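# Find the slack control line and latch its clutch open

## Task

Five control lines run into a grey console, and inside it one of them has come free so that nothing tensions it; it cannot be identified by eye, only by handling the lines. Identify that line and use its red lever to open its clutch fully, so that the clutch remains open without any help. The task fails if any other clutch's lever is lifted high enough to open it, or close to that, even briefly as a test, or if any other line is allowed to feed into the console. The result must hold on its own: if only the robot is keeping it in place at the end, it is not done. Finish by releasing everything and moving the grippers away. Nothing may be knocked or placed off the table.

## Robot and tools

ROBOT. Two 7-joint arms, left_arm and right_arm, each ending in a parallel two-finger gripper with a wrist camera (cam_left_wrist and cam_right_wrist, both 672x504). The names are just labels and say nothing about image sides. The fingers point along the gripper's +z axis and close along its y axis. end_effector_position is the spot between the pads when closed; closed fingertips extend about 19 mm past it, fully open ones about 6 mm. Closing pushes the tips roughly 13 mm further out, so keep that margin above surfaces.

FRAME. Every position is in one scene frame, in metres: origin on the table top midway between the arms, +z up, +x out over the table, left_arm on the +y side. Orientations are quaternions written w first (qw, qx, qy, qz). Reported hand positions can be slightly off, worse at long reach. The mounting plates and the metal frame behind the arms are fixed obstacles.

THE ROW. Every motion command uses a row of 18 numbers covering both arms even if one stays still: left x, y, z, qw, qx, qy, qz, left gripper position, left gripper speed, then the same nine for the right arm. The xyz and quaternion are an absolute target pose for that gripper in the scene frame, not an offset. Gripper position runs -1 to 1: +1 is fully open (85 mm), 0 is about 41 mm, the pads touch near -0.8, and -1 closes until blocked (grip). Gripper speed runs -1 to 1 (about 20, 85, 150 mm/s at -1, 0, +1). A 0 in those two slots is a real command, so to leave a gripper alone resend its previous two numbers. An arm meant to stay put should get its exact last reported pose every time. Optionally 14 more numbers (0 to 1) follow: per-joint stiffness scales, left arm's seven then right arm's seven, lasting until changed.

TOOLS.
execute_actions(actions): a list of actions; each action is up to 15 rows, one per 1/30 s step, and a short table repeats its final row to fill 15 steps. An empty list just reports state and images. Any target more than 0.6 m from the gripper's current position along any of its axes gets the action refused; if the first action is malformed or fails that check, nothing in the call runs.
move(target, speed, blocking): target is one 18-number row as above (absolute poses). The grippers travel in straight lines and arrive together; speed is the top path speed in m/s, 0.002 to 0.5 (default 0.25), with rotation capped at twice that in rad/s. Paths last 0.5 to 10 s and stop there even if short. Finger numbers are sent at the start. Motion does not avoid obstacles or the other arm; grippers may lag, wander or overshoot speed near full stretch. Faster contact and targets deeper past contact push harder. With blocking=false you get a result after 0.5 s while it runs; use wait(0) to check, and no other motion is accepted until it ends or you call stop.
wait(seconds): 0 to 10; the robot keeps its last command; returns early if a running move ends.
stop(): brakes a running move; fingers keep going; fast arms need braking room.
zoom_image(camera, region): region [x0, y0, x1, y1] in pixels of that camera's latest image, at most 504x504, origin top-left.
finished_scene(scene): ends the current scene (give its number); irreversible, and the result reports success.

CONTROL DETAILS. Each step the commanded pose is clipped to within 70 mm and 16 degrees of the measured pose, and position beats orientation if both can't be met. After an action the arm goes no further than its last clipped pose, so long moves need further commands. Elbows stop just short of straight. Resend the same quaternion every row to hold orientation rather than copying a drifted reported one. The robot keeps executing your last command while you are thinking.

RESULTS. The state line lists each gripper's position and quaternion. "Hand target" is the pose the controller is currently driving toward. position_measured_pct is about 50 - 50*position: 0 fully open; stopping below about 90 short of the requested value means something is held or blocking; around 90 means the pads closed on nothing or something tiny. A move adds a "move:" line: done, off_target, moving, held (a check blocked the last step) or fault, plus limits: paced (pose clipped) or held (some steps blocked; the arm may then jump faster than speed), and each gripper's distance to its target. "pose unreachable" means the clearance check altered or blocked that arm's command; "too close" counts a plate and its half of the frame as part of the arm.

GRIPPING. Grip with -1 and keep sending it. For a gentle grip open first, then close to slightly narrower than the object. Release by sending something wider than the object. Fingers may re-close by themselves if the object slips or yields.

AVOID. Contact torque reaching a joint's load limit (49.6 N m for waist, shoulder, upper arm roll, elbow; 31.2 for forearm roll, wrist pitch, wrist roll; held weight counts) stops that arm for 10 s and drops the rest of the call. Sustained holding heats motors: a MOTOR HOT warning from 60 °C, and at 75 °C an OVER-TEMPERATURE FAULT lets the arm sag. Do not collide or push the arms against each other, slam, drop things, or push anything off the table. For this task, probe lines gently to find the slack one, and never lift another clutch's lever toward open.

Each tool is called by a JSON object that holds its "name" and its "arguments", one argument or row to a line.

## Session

{"name": "execute_actions", "arguments": {
  "actions": []
}}

Scene clock: 0.00 s.
left_arm: end_effector_position=(+0.6755, +0.1419, +0.1971) position_measured_pct=0.0 end_effector_quat_wxyz=(+0.210, +0.665, +0.712, -0.083) | right_arm: end_effector_position=(+0.5184, -0.3952, +0.2833) position_measured_pct=0.0 end_effector_quat_wxyz=(-0.138, -0.543, +0.821, -0.107)
Joint positions: left_arm=[-0.495  1.029  0.565  1.491 -0.347  0.434  0.099] | right_arm=[-0.163  0.816 -0.089  1.468  0.669  1.032  2.183]
Joint velocities: left_arm=[ 0.001 -0.     0.     0.001 -0.002  0.     0.   ] | right_arm=[-0.    -0.001  0.002 -0.001  0.    -0.001 -0.001]
Hand target (left_arm): +0.675, +0.142, +0.197; +0.210, +0.665, +0.712, -0.083
Hand target (right_arm): +0.518, -0.395, +0.283; -0.138, -0.543, +0.821, -0.107
Joint stiffness scale: left_arm=[1. 1. 1. 1. 1. 1. 1.] | right_arm=[1. 1. 1. 1. 1. 1. 1.]

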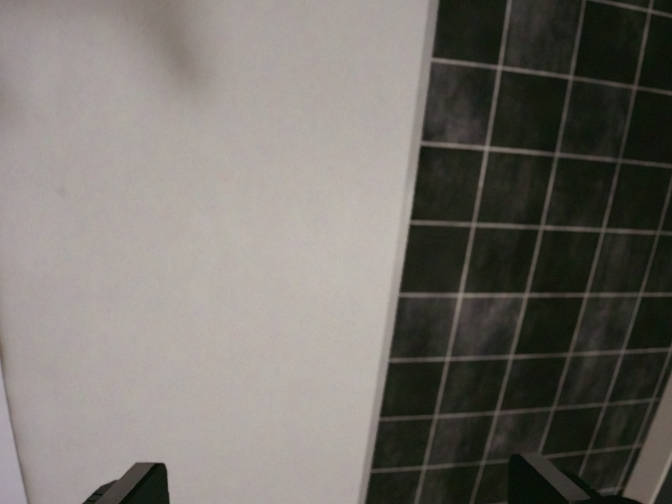

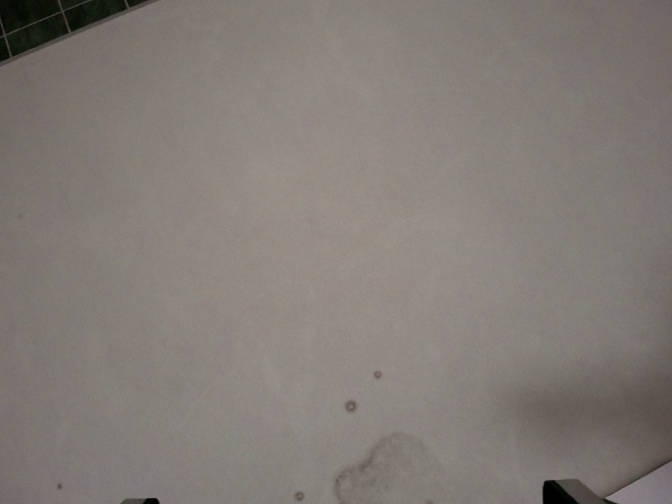

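{"name": "move", "arguments": {
  "target": [0.44,0.13,0.48,0,0.7071,0.7071,0,1,0, 0.44,-0.15,0.48,0,-0.7071,0.7071,0,1,0],
  "speed": 0.35
}}

Scene clock: 4.63 s.
left_arm: end_effector_position=(+0.4415, +0.1355, +0.4774) position_measured_pct=0.0 end_effector_quat_wxyz=(-0.003, +0.710, +0.704, +0.002) | right_arm: end_effector_position=(+0.4389, -0.1515, +0.4778) position_measured_pct=0.0 end_effector_quat_wxyz=(+0.001, +0.706, -0.708, +0.001)
Joint positions: left_arm=[-0.26   0.178  0.584  1.91  -0.348  1.02   0.506] | right_arm=[-0.307  0.453 -0.491  1.575  0.454  1.2    2.313]
Joint velocities: left_arm=[-0.001 -0.006  0.001  0.     0.001  0.001 -0.   ] | right_arm=[-0.001 -0.    -0.004  0.     0.001  0.001  0.   ]
Hand target (left_arm): +0.440, +0.132, +0.480; -0.002, +0.707, +0.707, +0.000
Hand target (right_arm): +0.439, -0.151, +0.480; +0.000, +0.708, -0.707, +0.000
Off the commanded pose (left_arm): 0.006 m, 1 deg.
Off the commanded pose (right_arm): 0.003 m, 0 deg.
Joint stiffness scale: left_arm=[1. 1. 1. 1. 1. 1. 1.] | right_arm=[1. 1. 1. 1. 1. 1. 1.]
move: off_target (left_arm)

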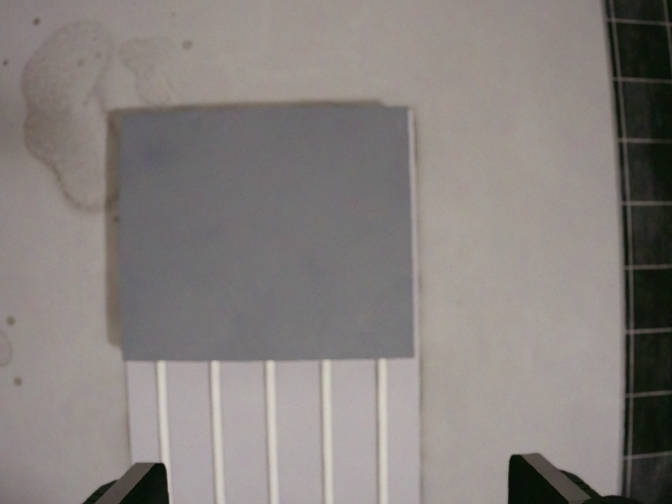

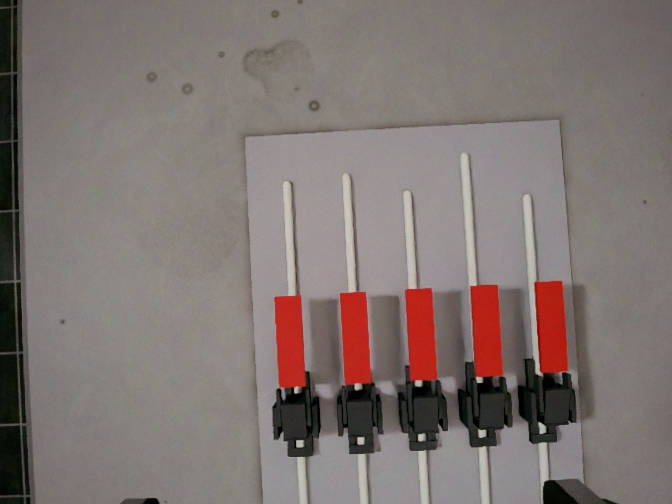

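{"name": "move", "arguments": {
  "target": [0.35,0.01,0.04,0,0.7071,0.7071,0,1,0, 0.38,-0.29,0.10,-0.3536,0.6124,0.6124,0.3536,-0.85,0.5],
  "speed": 0.5
}}

Scene clock: 17.97 s.
left_arm: end_effector_position=(+0.3509, +0.0077, +0.0414) position_measured_pct=0.0 end_effector_quat_wxyz=(+0.002, +0.708, +0.706, -0.000) | right_arm: end_effector_position=(+0.3835, -0.2888, +0.1026) position_measured_pct=90.5 end_effector_quat_wxyz=(-0.354, +0.605, +0.618, +0.358)
Joint positions: left_arm=[ 0.276  1.302  0.174  2.044 -2.241  0.461  2.616] | right_arm=[ 0.47   1.344 -0.043  1.502 -0.894  1.02   1.42 ]
Joint velocities: left_arm=[-0.017  0.005  0.012  0.003 -0.     0.009  0.   ] | right_arm=[-0.001 -0.    -0.     0.001 -0.    -0.     0.001]
Hand target (left_arm): +0.349, +0.009, +0.040; +0.002, +0.707, +0.707, -0.001
Hand target (right_arm): +0.383, -0.289, +0.101; -0.355, +0.611, +0.612, +0.355
Off the commanded pose (left_arm): 0.003 m, 0 deg.
Off the commanded pose (right_arm): 0.005 m, 1 deg.
Joint stiffness scale: left_arm=[1. 1. 1. 1. 1. 1. 1.] | right_arm=[1. 1. 1. 1. 1. 1. 1.]
move: off_target (right_arm)

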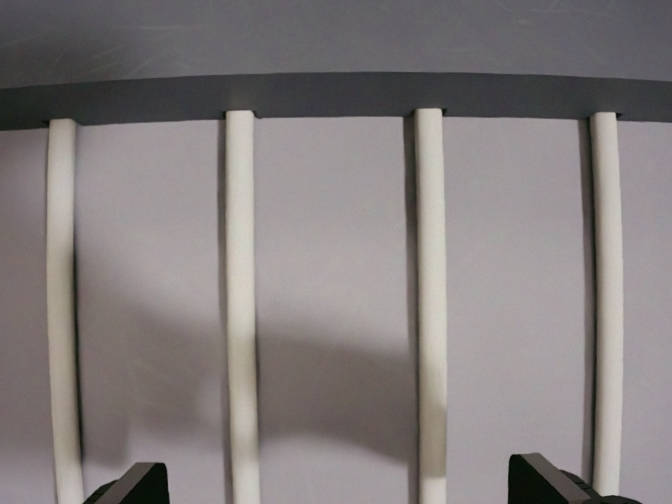

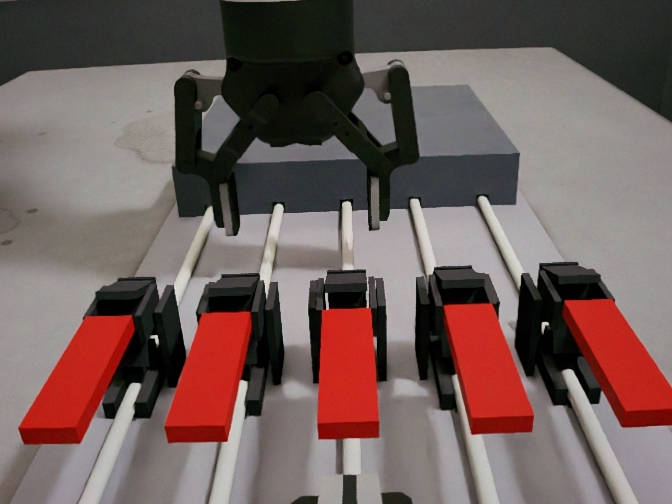

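{"name": "zoom_image", "arguments": {
  "camera": "cam_left_wrist",
  "region": [140, 380, 540, 504]
}}

Region (140, 380, 540, 504) of cam_left_wrist's 672x504 image, scaled by 1.260; it fills the top 156 rows of this view, and the rest is white.

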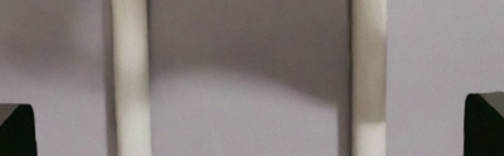

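{"name": "move", "arguments": {
  "target": [0.351,0.01,0.010,0,0.7071,0.7071,0,1,0, 0.38,-0.29,0.10,-0.3536,0.6124,0.6124,0.3536,-0.85,0.5],
  "speed": 0.05
}}

Scene clock: 24.63 s.
left_arm: end_effector_position=(+0.3489, +0.0090, +0.0118) position_measured_pct=0.0 end_effector_quat_wxyz=(-0.002, +0.707, +0.707, -0.002) | right_arm: end_effector_position=(+0.3804, -0.2894, +0.1011) position_measured_pct=90.5 end_effector_quat_wxyz=(-0.354, +0.608, +0.616, +0.355)
Joint positions: left_arm=[ 0.255  1.376  0.175  1.988 -2.267  0.473  2.616] | right_arm=[ 0.473  1.344 -0.043  1.51  -0.894  1.011  1.42 ]
Joint velocities: left_arm=[-0.002  0.005 -0.    -0.001  0.002  0.001  0.   ] | right_arm=[ 0.002 -0.002  0.002  0.001  0.    -0.    -0.002]
Hand target (left_arm): +0.351, +0.010, +0.010; -0.000, +0.707, +0.707, -0.000
Hand target (right_arm): +0.380, -0.290, +0.100; -0.354, +0.612, +0.612, +0.354
Off the commanded pose (left_arm): 0.003 m, 0 deg.
Off the commanded pose (right_arm): 0.001 m, 1 deg.
Joint stiffness scale: left_arm=[1. 1. 1. 1. 1. 1. 1.] | right_arm=[1. 1. 1. 1. 1. 1. 1.]
move: done

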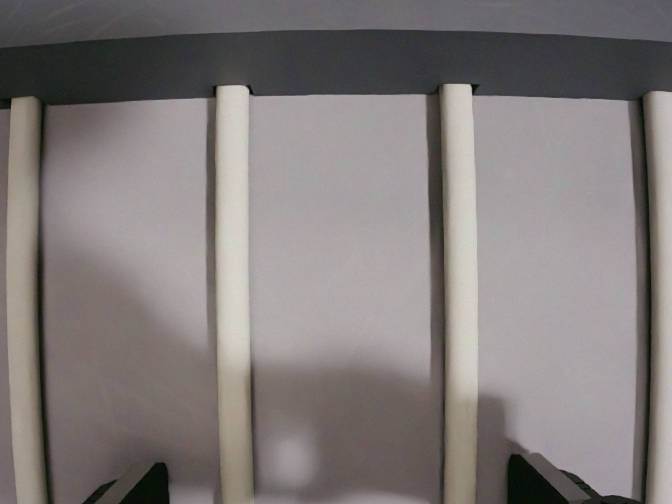

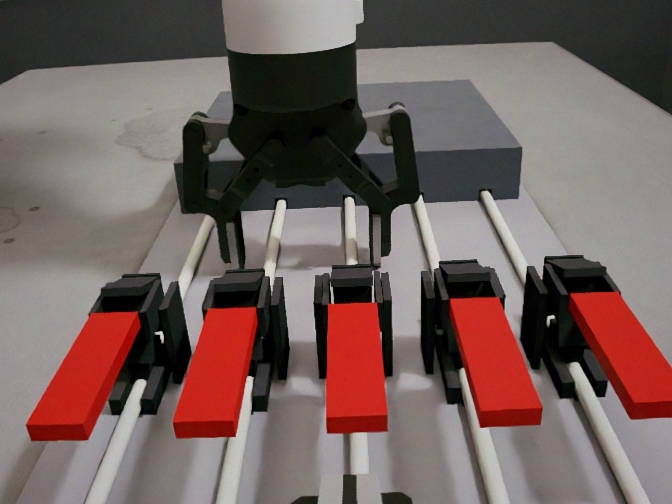

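{"name": "move", "arguments": {
  "target": [0.317,0.01,0.0085,0,0.7071,0.7071,0,1,0, 0.38,-0.29,0.10,-0.3536,0.6124,0.6124,0.3536,-0.85,0.5],
  "speed": 0.05
}}

Scene clock: 28.93 s.
left_arm: end_effector_position=(+0.3201, +0.0085, +0.0100) position_measured_pct=0.0 end_effector_quat_wxyz=(+0.001, +0.709, +0.706, +0.001) | right_arm: end_effector_position=(+0.3804, -0.2895, +0.1011) position_measured_pct=90.5 end_effector_quat_wxyz=(-0.354, +0.608, +0.616, +0.355)
Joint positions: left_arm=[ 0.231  1.427  0.239  2.054 -2.338  0.606  2.688] | right_arm=[ 0.474  1.344 -0.043  1.511 -0.894  1.011  1.42 ]
Joint velocities: left_arm=[-0.014  0.005  0.011  0.003  0.001  0.015 -0.   ] | right_arm=[-0.001 -0.002  0.     0.002 -0.002 -0.     0.001]
Hand target (left_arm): +0.317, +0.010, +0.009; +0.000, +0.707, +0.707, -0.000
Hand target (right_arm): +0.380, -0.290, +0.100; -0.354, +0.612, +0.612, +0.354
Off the commanded pose (left_arm): 0.004 m, 0 deg.
Off the commanded pose (right_arm): 0.001 m, 1 deg.
Joint stiffness scale: left_arm=[1. 1. 1. 1. 1. 1. 1.] | right_arm=[1. 1. 1. 1. 1. 1. 1.]
move: off_target (left_arm)

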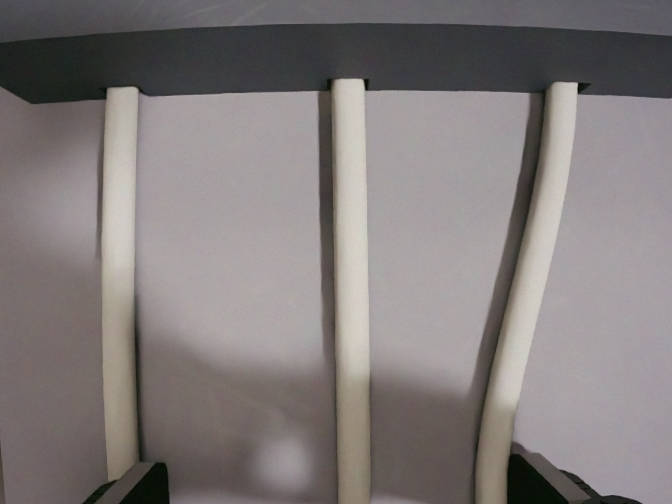

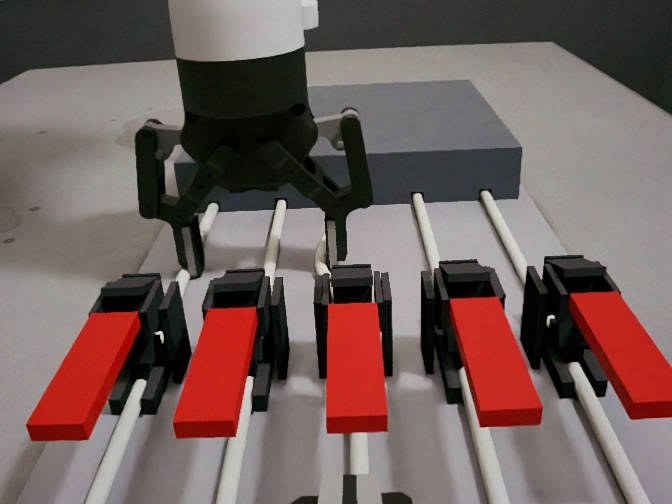

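{"name": "move", "arguments": {
  "target": [0.347,0.01,0.011,0,0.7071,0.7071,0,1,0, 0.382,-0.262,0.042,-0.3536,0.6124,0.6124,0.3536,-0.85,0.5],
  "speed": 0.1
}}

Scene clock: 32.13 s.
left_arm: end_effector_position=(+0.3453, +0.0110, +0.0101) position_measured_pct=0.0 end_effector_quat_wxyz=(-0.000, +0.706, +0.708, -0.001) | right_arm: end_effector_position=(+0.3800, -0.2630, +0.0438) position_measured_pct=90.5 end_effector_quat_wxyz=(-0.356, +0.612, +0.612, +0.353)
Joint positions: left_arm=[ 0.245  1.386  0.183  1.999 -2.293  0.497  2.639] | right_arm=[ 0.459  1.482 -0.077  1.413 -0.904  0.956  1.42 ]
Joint velocities: left_arm=[ 0.01  -0.003 -0.007 -0.    -0.    -0.004  0.   ] | right_arm=[ 0.     0.004 -0.002 -0.002  0.001 -0.    -0.   ]
Hand target (left_arm): +0.347, +0.010, +0.011; -0.000, +0.707, +0.707, +0.000
Hand target (right_arm): +0.382, -0.262, +0.042; -0.354, +0.612, +0.612, +0.354
Off the commanded pose (left_arm): 0.002 m, 0 deg.
Off the commanded pose (right_arm): 0.003 m, 0 deg.
Joint stiffness scale: left_arm=[1. 1. 1. 1. 1. 1. 1.] | right_arm=[1. 1. 1. 1. 1. 1. 1.]
move: done

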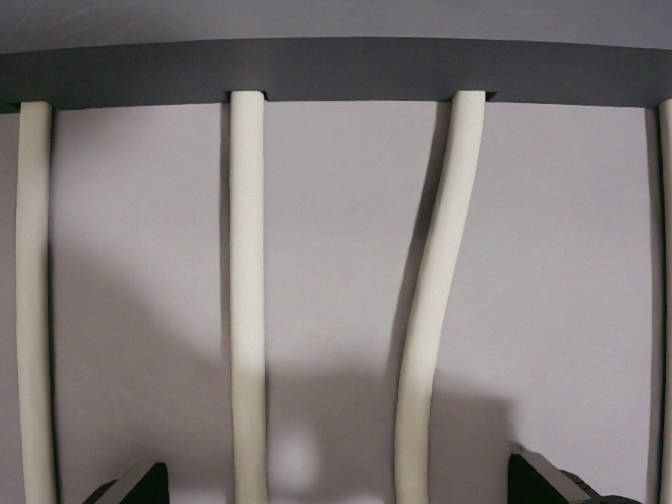

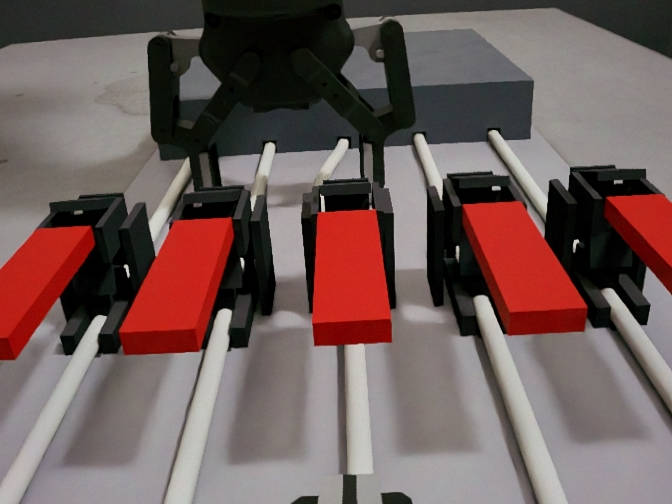

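{"name": "move", "arguments": {
  "target": [0.35,0.23,0.30,0.2706,0.6533,0.6533,-0.2706,1,0, 0.382,-0.202,0.035,-0.3536,0.6124,0.6124,0.3536,-0.85,0.5],
  "speed": 0.3
}}

Scene clock: 38.00 s.
left_arm: end_effector_position=(+0.3514, +0.2299, +0.2994) position_measured_pct=0.0 end_effector_quat_wxyz=(+0.269, +0.655, +0.653, -0.267) | right_arm: end_effector_position=(+0.3836, -0.2039, +0.0357) position_measured_pct=90.5 end_effector_quat_wxyz=(-0.353, +0.613, +0.612, +0.354)
Joint positions: left_arm=[-1.384  0.85   0.852  2.162 -3.178 -0.636  2.494] | right_arm=[ 0.427  1.516 -0.191  1.467 -0.921  0.803  1.423]
Joint velocities: left_arm=[-0.012  0.009  0.006 -0.002 -0.    -0.002 -0.   ] | right_arm=[ 0.002  0.    -0.003  0.001 -0.    -0.     0.   ]
Hand target (left_arm): +0.352, +0.230, +0.300; +0.272, +0.654, +0.653, -0.268
Hand target (right_arm): +0.382, -0.202, +0.035; -0.354, +0.612, +0.612, +0.354
Off the commanded pose (left_arm): 0.002 m, 1 deg.
Off the commanded pose (right_arm): 0.003 m, 0 deg.
Joint stiffness scale: left_arm=[1. 1. 1. 1. 1. 1. 1.] | right_arm=[1. 1. 1. 1. 1. 1. 1.]
move: done

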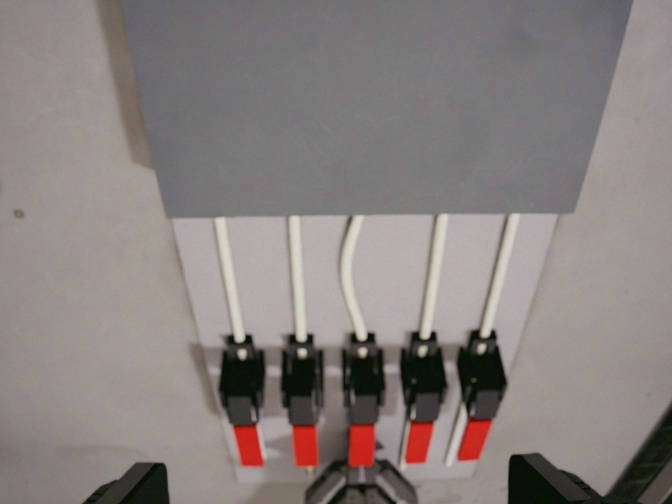

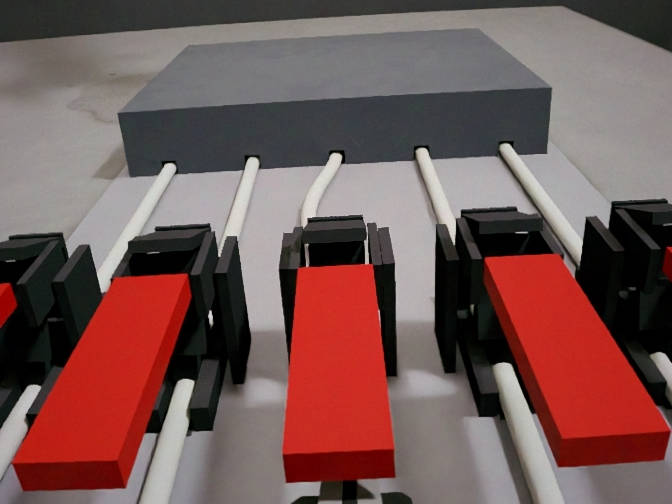

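{"name": "execute_actions", "arguments": {
  "actions": [
    [[0.35,0.23,0.3,0.2706,0.6533,0.6533,-0.2706,1,0,0.382,-0.2020,0.0353,-0.3536,0.6124,0.6124,0.3536,-0.85,0.5],
[0.35,0.23,0.3,0.2706,0.6533,0.6533,-0.2706,1,0,0.382,-0.2020,0.0359,-0.3536,0.6124,0.6124,0.3536,-0.85,0.5],
[0.35,0.23,0.3,0.2706,0.6533,0.6533,-0.2706,1,0,0.382,-0.2020,0.0369,-0.3536,0.6124,0.6124,0.3536,-0.85,0.5],
[0.35,0.23,0.3,0.2706,0.6533,0.6533,-0.2706,1,0,0.382,-0.2019,0.0381,-0.3536,0.6124,0.6124,0.3536,-0.85,0.5],
[0.35,0.23,0.3,0.2706,0.6533,0.6533,-0.2706,1,0,0.382,-0.2019,0.0397,-0.3536,0.6124,0.6124,0.3536,-0.85,0.5],
[0.35,0.23,0.3,0.2706,0.6533,0.6533,-0.2706,1,0,0.382,-0.2018,0.0416,-0.3536,0.6124,0.6124,0.3536,-0.85,0.5],
[0.35,0.23,0.3,0.2706,0.6533,0.6533,-0.2706,1,0,0.382,-0.2016,0.0438,-0.3536,0.6124,0.6124,0.3536,-0.85,0.5],
[0.35,0.23,0.3,0.2706,0.6533,0.6533,-0.2706,1,0,0.382,-0.2013,0.0463,-0.3536,0.6124,0.6124,0.3536,-0.85,0.5],
[0.35,0.23,0.3,0.2706,0.6533,0.6533,-0.2706,1,0,0.382,-0.2009,0.0491,-0.3536,0.6124,0.6124,0.3536,-0.85,0.5],
[0.35,0.23,0.3,0.2706,0.6533,0.6533,-0.2706,1,0,0.382,-0.2003,0.0522,-0.3536,0.6124,0.6124,0.3536,-0.85,0.5],
[0.35,0.23,0.3,0.2706,0.6533,0.6533,-0.2706,1,0,0.382,-0.1997,0.0552,-0.3536,0.6124,0.6124,0.3536,-0.85,0.5],
[0.35,0.23,0.3,0.2706,0.6533,0.6533,-0.2706,1,0,0.382,-0.1989,0.0583,-0.3536,0.6124,0.6124,0.3536,-0.85,0.5],
[0.35,0.23,0.3,0.2706,0.6533,0.6533,-0.2706,1,0,0.382,-0.1981,0.0613,-0.3536,0.6124,0.6124,0.3536,-0.85,0.5],
[0.35,0.23,0.3,0.2706,0.6533,0.6533,-0.2706,1,0,0.382,-0.1971,0.0643,-0.3536,0.6124,0.6124,0.3536,-0.85,0.5],
[0.35,0.23,0.3,0.2706,0.6533,0.6533,-0.2706,1,0,0.382,-0.1959,0.0672,-0.3536,0.6124,0.6124,0.3536,-0.85,0.5]],
    [[0.35,0.23,0.3,0.2706,0.6533,0.6533,-0.2706,1,0,0.382,-0.1946,0.0700,-0.3536,0.6124,0.6124,0.3536,-0.85,0.5],
[0.35,0.23,0.3,0.2706,0.6533,0.6533,-0.2706,1,0,0.382,-0.1930,0.0728,-0.3536,0.6124,0.6124,0.3536,-0.85,0.5],
[0.35,0.23,0.3,0.2706,0.6533,0.6533,-0.2706,1,0,0.382,-0.1915,0.0755,-0.3536,0.6124,0.6124,0.3536,-0.85,0.5],
[0.35,0.23,0.3,0.2706,0.6533,0.6533,-0.2706,1,0,0.382,-0.1898,0.0781,-0.3536,0.6124,0.6124,0.3536,-0.85,0.5],
[0.35,0.23,0.3,0.2706,0.6533,0.6533,-0.2706,1,0,0.382,-0.1880,0.0807,-0.3536,0.6124,0.6124,0.3536,-0.85,0.5],
[0.35,0.23,0.3,0.2706,0.6533,0.6533,-0.2706,1,0,0.382,-0.1862,0.0832,-0.3536,0.6124,0.6124,0.3536,-0.85,0.5],
[0.35,0.23,0.3,0.2706,0.6533,0.6533,-0.2706,1,0,0.382,-0.1843,0.0856,-0.3536,0.6124,0.6124,0.3536,-0.85,0.5],
[0.35,0.23,0.3,0.2706,0.6533,0.6533,-0.2706,1,0,0.382,-0.1824,0.0880,-0.3536,0.6124,0.6124,0.3536,-0.85,0.5],
[0.35,0.23,0.3,0.2706,0.6533,0.6533,-0.2706,1,0,0.382,-0.1802,0.0903,-0.3536,0.6124,0.6124,0.3536,-0.85,0.5],
[0.35,0.23,0.3,0.2706,0.6533,0.6533,-0.2706,1,0,0.382,-0.1781,0.0925,-0.3536,0.6124,0.6124,0.3536,-0.85,0.5],
[0.35,0.23,0.3,0.2706,0.6533,0.6533,-0.2706,1,0,0.382,-0.1759,0.0946,-0.3536,0.6124,0.6124,0.3536,-0.85,0.5],
[0.35,0.23,0.3,0.2706,0.6533,0.6533,-0.2706,1,0,0.382,-0.1736,0.0966,-0.3536,0.6124,0.6124,0.3536,-0.85,0.5],
[0.35,0.23,0.3,0.2706,0.6533,0.6533,-0.2706,1,0,0.382,-0.1713,0.0986,-0.3536,0.6124,0.6124,0.3536,-0.85,0.5],
[0.35,0.23,0.3,0.2706,0.6533,0.6533,-0.2706,1,0,0.382,-0.1689,0.1004,-0.3536,0.6124,0.6124,0.3536,-0.85,0.5],
[0.35,0.23,0.3,0.2706,0.6533,0.6533,-0.2706,1,0,0.382,-0.1664,0.1022,-0.3536,0.6124,0.6124,0.3536,-0.85,0.5]],
    [[0.35,0.23,0.3,0.2706,0.6533,0.6533,-0.2706,1,0,0.3818,-0.1639,0.1038,-0.3536,0.6124,0.6124,0.3536,-0.85,0.5],
[0.35,0.23,0.3,0.2706,0.6533,0.6533,-0.2706,1,0,0.3816,-0.1613,0.1055,-0.3536,0.6124,0.6124,0.3536,-0.85,0.5],
[0.35,0.23,0.3,0.2706,0.6533,0.6533,-0.2706,1,0,0.3814,-0.1588,0.1071,-0.3536,0.6124,0.6124,0.3536,-0.85,0.5],
[0.35,0.23,0.3,0.2706,0.6533,0.6533,-0.2706,1,0,0.3812,-0.1563,0.1087,-0.3536,0.6124,0.6124,0.3536,-0.85,0.5],
[0.35,0.23,0.3,0.2706,0.6533,0.6533,-0.2706,1,0,0.381,-0.1537,0.1102,-0.3536,0.6124,0.6124,0.3536,-0.85,0.5],
[0.35,0.23,0.3,0.2706,0.6533,0.6533,-0.2706,1,0,0.3808,-0.1510,0.1116,-0.3536,0.6124,0.6124,0.3536,-0.85,0.5],
[0.35,0.23,0.3,0.2706,0.6533,0.6533,-0.2706,1,0,0.3806,-0.1483,0.1129,-0.3536,0.6124,0.6124,0.3536,-0.85,0.5],
[0.35,0.23,0.3,0.2706,0.6533,0.6533,-0.2706,1,0,0.3804,-0.1456,0.1142,-0.3536,0.6124,0.6124,0.3536,-0.85,0.5],
[0.35,0.23,0.3,0.2706,0.6533,0.6533,-0.2706,1,0,0.3802,-0.1428,0.1153,-0.3536,0.6124,0.6124,0.3536,-0.85,0.5],
[0.35,0.23,0.3,0.2706,0.6533,0.6533,-0.2706,1,0,0.380,-0.1400,0.1163,-0.3536,0.6124,0.6124,0.3536,-0.85,0.5],
[0.35,0.23,0.3,0.2706,0.6533,0.6533,-0.2706,1,0,0.3798,-0.1371,0.1172,-0.3536,0.6124,0.6124,0.3536,-0.85,0.5],
[0.35,0.23,0.3,0.2706,0.6533,0.6533,-0.2706,1,0,0.3796,-0.1343,0.1181,-0.3536,0.6124,0.6124,0.3536,-0.85,0.5],
[0.35,0.23,0.3,0.2706,0.6533,0.6533,-0.2706,1,0,0.3794,-0.1313,0.1188,-0.3536,0.6124,0.6124,0.3536,-0.85,0.5],
[0.35,0.23,0.3,0.2706,0.6533,0.6533,-0.2706,1,0,0.3792,-0.1284,0.1194,-0.3536,0.6124,0.6124,0.3536,-0.85,0.5],
[0.35,0.23,0.3,0.2706,0.6533,0.6533,-0.2706,1,0,0.379,-0.1255,0.1199,-0.3536,0.6124,0.6124,0.3536,-0.85,0.5]],
    [[0.35,0.23,0.3,0.2706,0.6533,0.6533,-0.2706,1,0,0.379,-0.1225,0.1204,-0.3536,0.6124,0.6124,0.3536,-0.85,0.5],
[0.35,0.23,0.3,0.2706,0.6533,0.6533,-0.2706,1,0,0.379,-0.1195,0.1207,-0.3536,0.6124,0.6124,0.3536,-0.85,0.5],
[0.35,0.23,0.3,0.2706,0.6533,0.6533,-0.2706,1,0,0.379,-0.1165,0.1209,-0.3536,0.6124,0.6124,0.3536,-0.85,0.5],
[0.35,0.23,0.3,0.2706,0.6533,0.6533,-0.2706,1,0,0.379,-0.1135,0.1210,-0.3536,0.6124,0.6124,0.3536,-0.85,0.5],
[0.35,0.23,0.3,0.2706,0.6533,0.6533,-0.2706,1,0,0.379,-0.1105,0.1210,-0.3536,0.6124,0.6124,0.3536,-0.85,0.5],
[0.35,0.23,0.3,0.2706,0.6533,0.6533,-0.2706,1,0,0.379,-0.1075,0.1209,-0.3536,0.6124,0.6124,0.3536,-0.85,0.5],
[0.35,0.23,0.3,0.2706,0.6533,0.6533,-0.2706,1,0,0.379,-0.1045,0.1207,-0.3536,0.6124,0.6124,0.3536,-0.85,0.5],
[0.35,0.23,0.3,0.2706,0.6533,0.6533,-0.2706,1,0,0.379,-0.1015,0.1204,-0.3536,0.6124,0.6124,0.3536,-0.85,0.5],
[0.35,0.23,0.3,0.2706,0.6533,0.6533,-0.2706,1,0,0.379,-0.0985,0.1199,-0.3536,0.6124,0.6124,0.3536,-0.85,0.5],
[0.35,0.23,0.3,0.2706,0.6533,0.6533,-0.2706,1,0,0.379,-0.0956,0.1194,-0.3536,0.6124,0.6124,0.3536,-0.85,0.5],
[0.35,0.23,0.3,0.2706,0.6533,0.6533,-0.2706,1,0,0.379,-0.0927,0.1188,-0.3527,0.6129,0.6129,0.3527,-0.85,0.5],
[0.35,0.23,0.3,0.2706,0.6533,0.6533,-0.2706,1,0,0.379,-0.0897,0.1181,-0.3518,0.6134,0.6134,0.3518,-0.85,0.5],
[0.35,0.23,0.3,0.2706,0.6533,0.6533,-0.2706,1,0,0.379,-0.0869,0.1172,-0.3509,0.6139,0.6139,0.3509,-0.85,0.5],
[0.35,0.23,0.3,0.2706,0.6533,0.6533,-0.2706,1,0,0.379,-0.0840,0.1163,-0.3500,0.6144,0.6144,0.3500,-0.85,0.5],
[0.35,0.23,0.3,0.2706,0.6533,0.6533,-0.2706,1,0,0.379,-0.0812,0.1153,-0.3491,0.6149,0.6149,0.3491,-0.85,0.5]],
    [[0.35,0.23,0.3,0.2706,0.6533,0.6533,-0.2706,1,0,0.379,-0.0784,0.1142,-0.3482,0.6154,0.6154,0.3482,-0.85,0.5],
[0.35,0.23,0.3,0.2706,0.6533,0.6533,-0.2706,1,0,0.379,-0.0757,0.1129,-0.3473,0.6159,0.6159,0.3473,-0.85,0.5],
[0.35,0.23,0.3,0.2706,0.6533,0.6533,-0.2706,1,0,0.3792,-0.0730,0.1116,-0.3464,0.6164,0.6164,0.3464,-0.85,0.5],
[0.35,0.23,0.3,0.2706,0.6533,0.6533,-0.2706,1,0,0.3794,-0.0703,0.1102,-0.3455,0.6169,0.6169,0.3455,-0.85,0.5],
[0.35,0.23,0.3,0.2706,0.6533,0.6533,-0.2706,1,0,0.3796,-0.0677,0.1087,-0.3446,0.6174,0.6174,0.3446,-0.85,0.5],
[0.35,0.23,0.3,0.2706,0.6533,0.6533,-0.2706,1,0,0.3798,-0.0652,0.1071,-0.3437,0.6179,0.6179,0.3437,-0.85,0.5],
[0.35,0.23,0.3,0.2706,0.6533,0.6533,-0.2706,1,0,0.38,-0.0627,0.1055,-0.3428,0.6184,0.6184,0.3428,-0.85,0.5],
[0.35,0.23,0.3,0.2706,0.6533,0.6533,-0.2706,1,0,0.38,-0.0602,0.1037,-0.3419,0.6189,0.6189,0.3419,-0.85,0.5],
[0.35,0.23,0.3,0.2706,0.6533,0.6533,-0.2706,1,0,0.38,-0.0579,0.1018,-0.3410,0.6194,0.6194,0.3410,-0.85,0.5],
[0.35,0.23,0.3,0.2706,0.6533,0.6533,-0.2706,1,0,0.38,-0.0556,0.0999,-0.3401,0.6199,0.6199,0.3401,-0.85,0.5],
[0.35,0.23,0.3,0.2706,0.6533,0.6533,-0.2706,1,0,0.38,-0.0533,0.0979,-0.3392,0.6204,0.6204,0.3392,-0.85,0.5],
[0.35,0.23,0.3,0.2706,0.6533,0.6533,-0.2706,1,0,0.38,-0.0512,0.0958,-0.3383,0.6209,0.6209,0.3383,-0.85,0.5],
[0.35,0.23,0.3,0.2706,0.6533,0.6533,-0.2706,1,0,0.38,-0.0491,0.0937,-0.3374,0.6214,0.6214,0.3374,-0.85,0.5],
[0.35,0.23,0.3,0.2706,0.6533,0.6533,-0.2706,1,0,0.38,-0.0471,0.0914,-0.3365,0.6219,0.6219,0.3365,-0.85,0.5],
[0.35,0.23,0.3,0.2706,0.6533,0.6533,-0.2706,1,0,0.38,-0.0452,0.0891,-0.3356,0.6224,0.6224,0.3356,-0.85,0.5]],
    [[0.35,0.23,0.3,0.2706,0.6533,0.6533,-0.2706,1,0,0.38,-0.0433,0.0868,-0.3347,0.6229,0.6229,0.3347,-0.85,0.5],
[0.35,0.23,0.3,0.2706,0.6533,0.6533,-0.2706,1,0,0.38,-0.0416,0.0843,-0.3338,0.6234,0.6234,0.3338,-0.85,0.5],
[0.35,0.23,0.3,0.2706,0.6533,0.6533,-0.2706,1,0,0.38,-0.0399,0.0818,-0.3329,0.6238,0.6238,0.3329,-0.85,0.5],
[0.35,0.23,0.3,0.2706,0.6533,0.6533,-0.2706,1,0,0.38,-0.0384,0.0795,-0.3320,0.6243,0.6243,0.3320,-0.85,0.5],
[0.35,0.23,0.3,0.2706,0.6533,0.6533,-0.2706,1,0,0.38,-0.0371,0.0773,-0.3311,0.6248,0.6248,0.3311,-0.85,0.5],
[0.35,0.23,0.3,0.2706,0.6533,0.6533,-0.2706,1,0,0.38,-0.0360,0.0752,-0.3302,0.6253,0.6253,0.3302,-0.85,0.5],
[0.35,0.23,0.3,0.2706,0.6533,0.6533,-0.2706,1,0,0.38,-0.0350,0.0734,-0.3293,0.6258,0.6258,0.3293,-0.85,0.5],
[0.35,0.23,0.3,0.2706,0.6533,0.6533,-0.2706,1,0,0.38,-0.0342,0.0718,-0.3284,0.6262,0.6262,0.3284,-0.85,0.5],
[0.35,0.23,0.3,0.2706,0.6533,0.6533,-0.2706,1,0,0.38,-0.0336,0.0703,-0.3274,0.6267,0.6267,0.3274,-0.85,0.5],
[0.35,0.23,0.3,0.2706,0.6533,0.6533,-0.2706,1,0,0.38,-0.0330,0.0690,-0.3265,0.6272,0.6272,0.3265,-0.85,0.5],
[0.35,0.23,0.3,0.2706,0.6533,0.6533,-0.2706,1,0,0.38,-0.0326,0.0678,-0.3265,0.6272,0.6272,0.3265,-0.85,0.5],
[0.35,0.23,0.3,0.2706,0.6533,0.6533,-0.2706,1,0,0.38,-0.0323,0.0668,-0.3265,0.6272,0.6272,0.3265,-0.85,0.5],
[0.35,0.23,0.3,0.2706,0.6533,0.6533,-0.2706,1,0,0.38,-0.0320,0.0659,-0.3265,0.6272,0.6272,0.3265,-0.85,0.5],
[0.35,0.23,0.3,0.2706,0.6533,0.6533,-0.2706,1,0,0.38,-0.0318,0.0651,-0.3265,0.6272,0.6272,0.3265,-0.85,0.5],
[0.35,0.23,0.3,0.2706,0.6533,0.6533,-0.2706,1,0,0.38,-0.0318,0.0644,-0.3265,0.6272,0.6272,0.3265,-0.85,0.5]],
    [[0.35,0.23,0.3,0.2706,0.6533,0.6533,-0.2706,1,0,0.38,-0.0318,0.0638,-0.3265,0.6272,0.6272,0.3265,-0.85,0.5],
[0.35,0.23,0.3,0.2706,0.6533,0.6533,-0.2706,1,0,0.38,-0.0318,0.0633,-0.3265,0.6272,0.6272,0.3265,-0.85,0.5],
[0.35,0.23,0.3,0.2706,0.6533,0.6533,-0.2706,1,0,0.38,-0.0318,0.063,-0.3265,0.6272,0.6272,0.3265,-0.85,0.5]]
  ]
}}

Scene clock: 120.30 s.
left_arm: end_effector_position=(+0.3503, +0.2296, +0.2998) position_measured_pct=0.0 end_effector_quat_wxyz=(+0.270, +0.655, +0.653, -0.269) | right_arm: end_effector_position=(+0.3818, -0.0327, +0.0691) position_measured_pct=90.5 end_effector_quat_wxyz=(-0.329, +0.629, +0.623, +0.329)
Joint positions: left_arm=[-1.385  0.851  0.852  2.162 -3.178 -0.64   2.494] | right_arm=[ 0.308  1.559 -0.587  1.688 -1.075  0.223  1.479]
Joint velocities: left_arm=[-0.     0.     0.    -0.002  0.001 -0.001 -0.   ] | right_arm=[-0.002  0.    -0.     0.001  0.001  0.001 -0.001]
Hand target (left_arm): +0.350, +0.230, +0.300; +0.271, +0.653, +0.653, -0.271
Hand target (right_arm): +0.380, -0.032, +0.063; -0.327, +0.627, +0.627, +0.326
Off the commanded pose (left_arm): 0.001 m, 0 deg.
Off the commanded pose (right_arm): 0.006 m, 1 deg.
Joint stiffness scale: left_arm=[1. 1. 1. 1. 1. 1. 1.] | right_arm=[1. 1. 1. 1. 1. 1. 1.]

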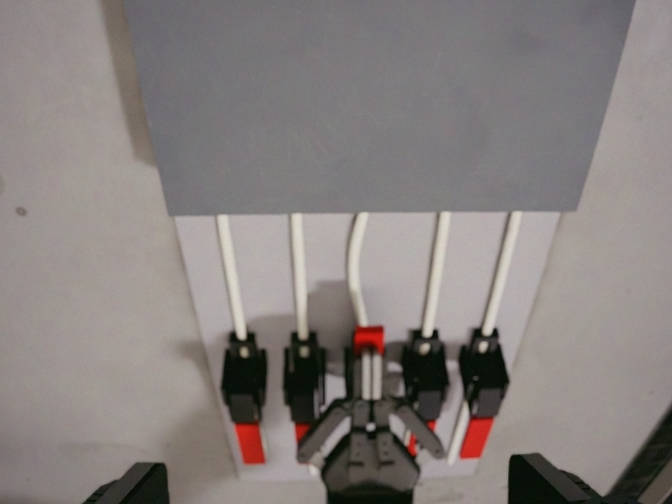

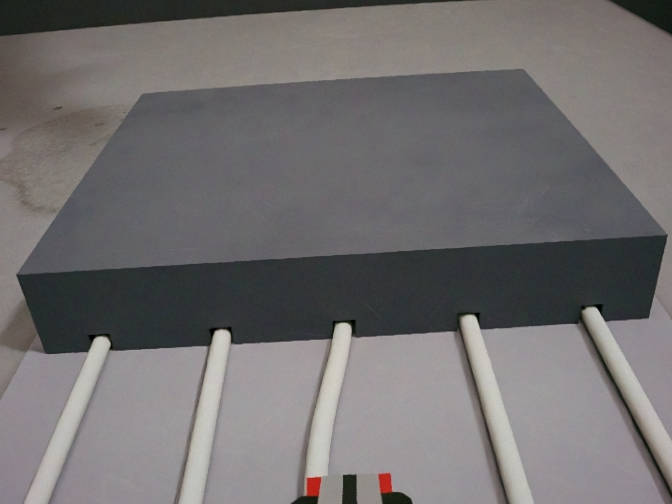

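The lever stopped at the same end position as in scene 1 (z ≈ 0.069). Retreating.

{"name": "move", "arguments": {
  "target": [0.35,0.23,0.3,0.2706,0.6533,0.6533,-0.2706,1,0, 0.38,-0.17,0.24,-0.3265,0.6272,0.6272,0.3265,-0.85,0.5],
  "speed": 0.25
}}

Scene clock: 123.80 s.
left_arm: end_effector_position=(+0.3503, +0.2296, +0.2998) position_measured_pct=0.0 end_effector_quat_wxyz=(+0.270, +0.655, +0.653, -0.269) | right_arm: end_effector_position=(+0.3814, -0.1705, +0.2382) position_measured_pct=90.5 end_effector_quat_wxyz=(-0.324, +0.627, +0.628, +0.327)
Joint positions: left_arm=[-1.385  0.851  0.852  2.162 -3.178 -0.64   2.494] | right_arm=[ 0.42   1.013 -0.4    1.96  -0.948  0.563  1.247]
Joint velocities: left_arm=[ 0.  0. -0. -0. -0. -0.  0.] | right_arm=[ 0.001 -0.007  0.006  0.001 -0.     0.003 -0.001]
Hand target (left_arm): +0.350, +0.230, +0.300; +0.271, +0.653, +0.653, -0.271
Hand target (right_arm): +0.379, -0.170, +0.240; -0.327, +0.627, +0.628, +0.326
Off the commanded pose (left_arm): 0.001 m, 0 deg.
Off the commanded pose (right_arm): 0.002 m, 0 deg.
Joint stiffness scale: left_arm=[1. 1. 1. 1. 1. 1. 1.] | right_arm=[1. 1. 1. 1. 1. 1. 1.]
move: done

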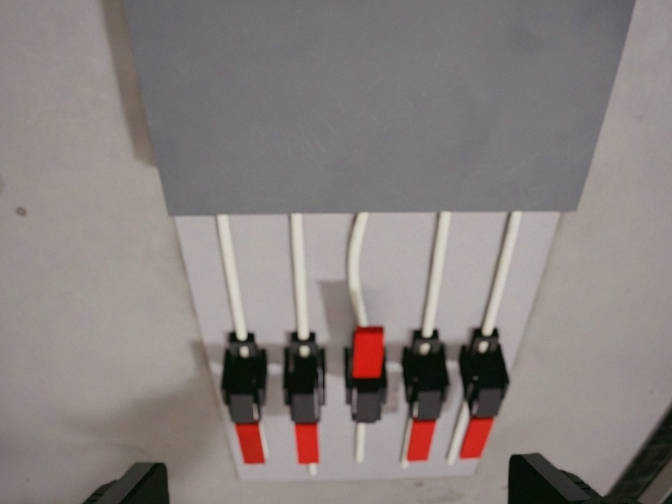

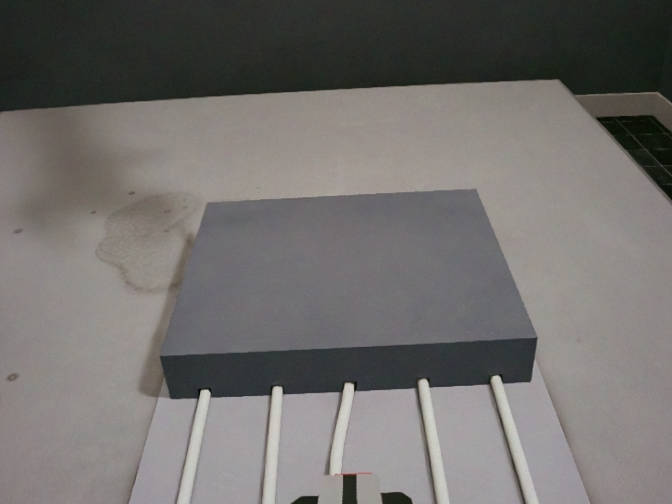

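{"name": "finished_scene", "arguments": {
  "scene": 2
}}

The scene is finished: the task was done.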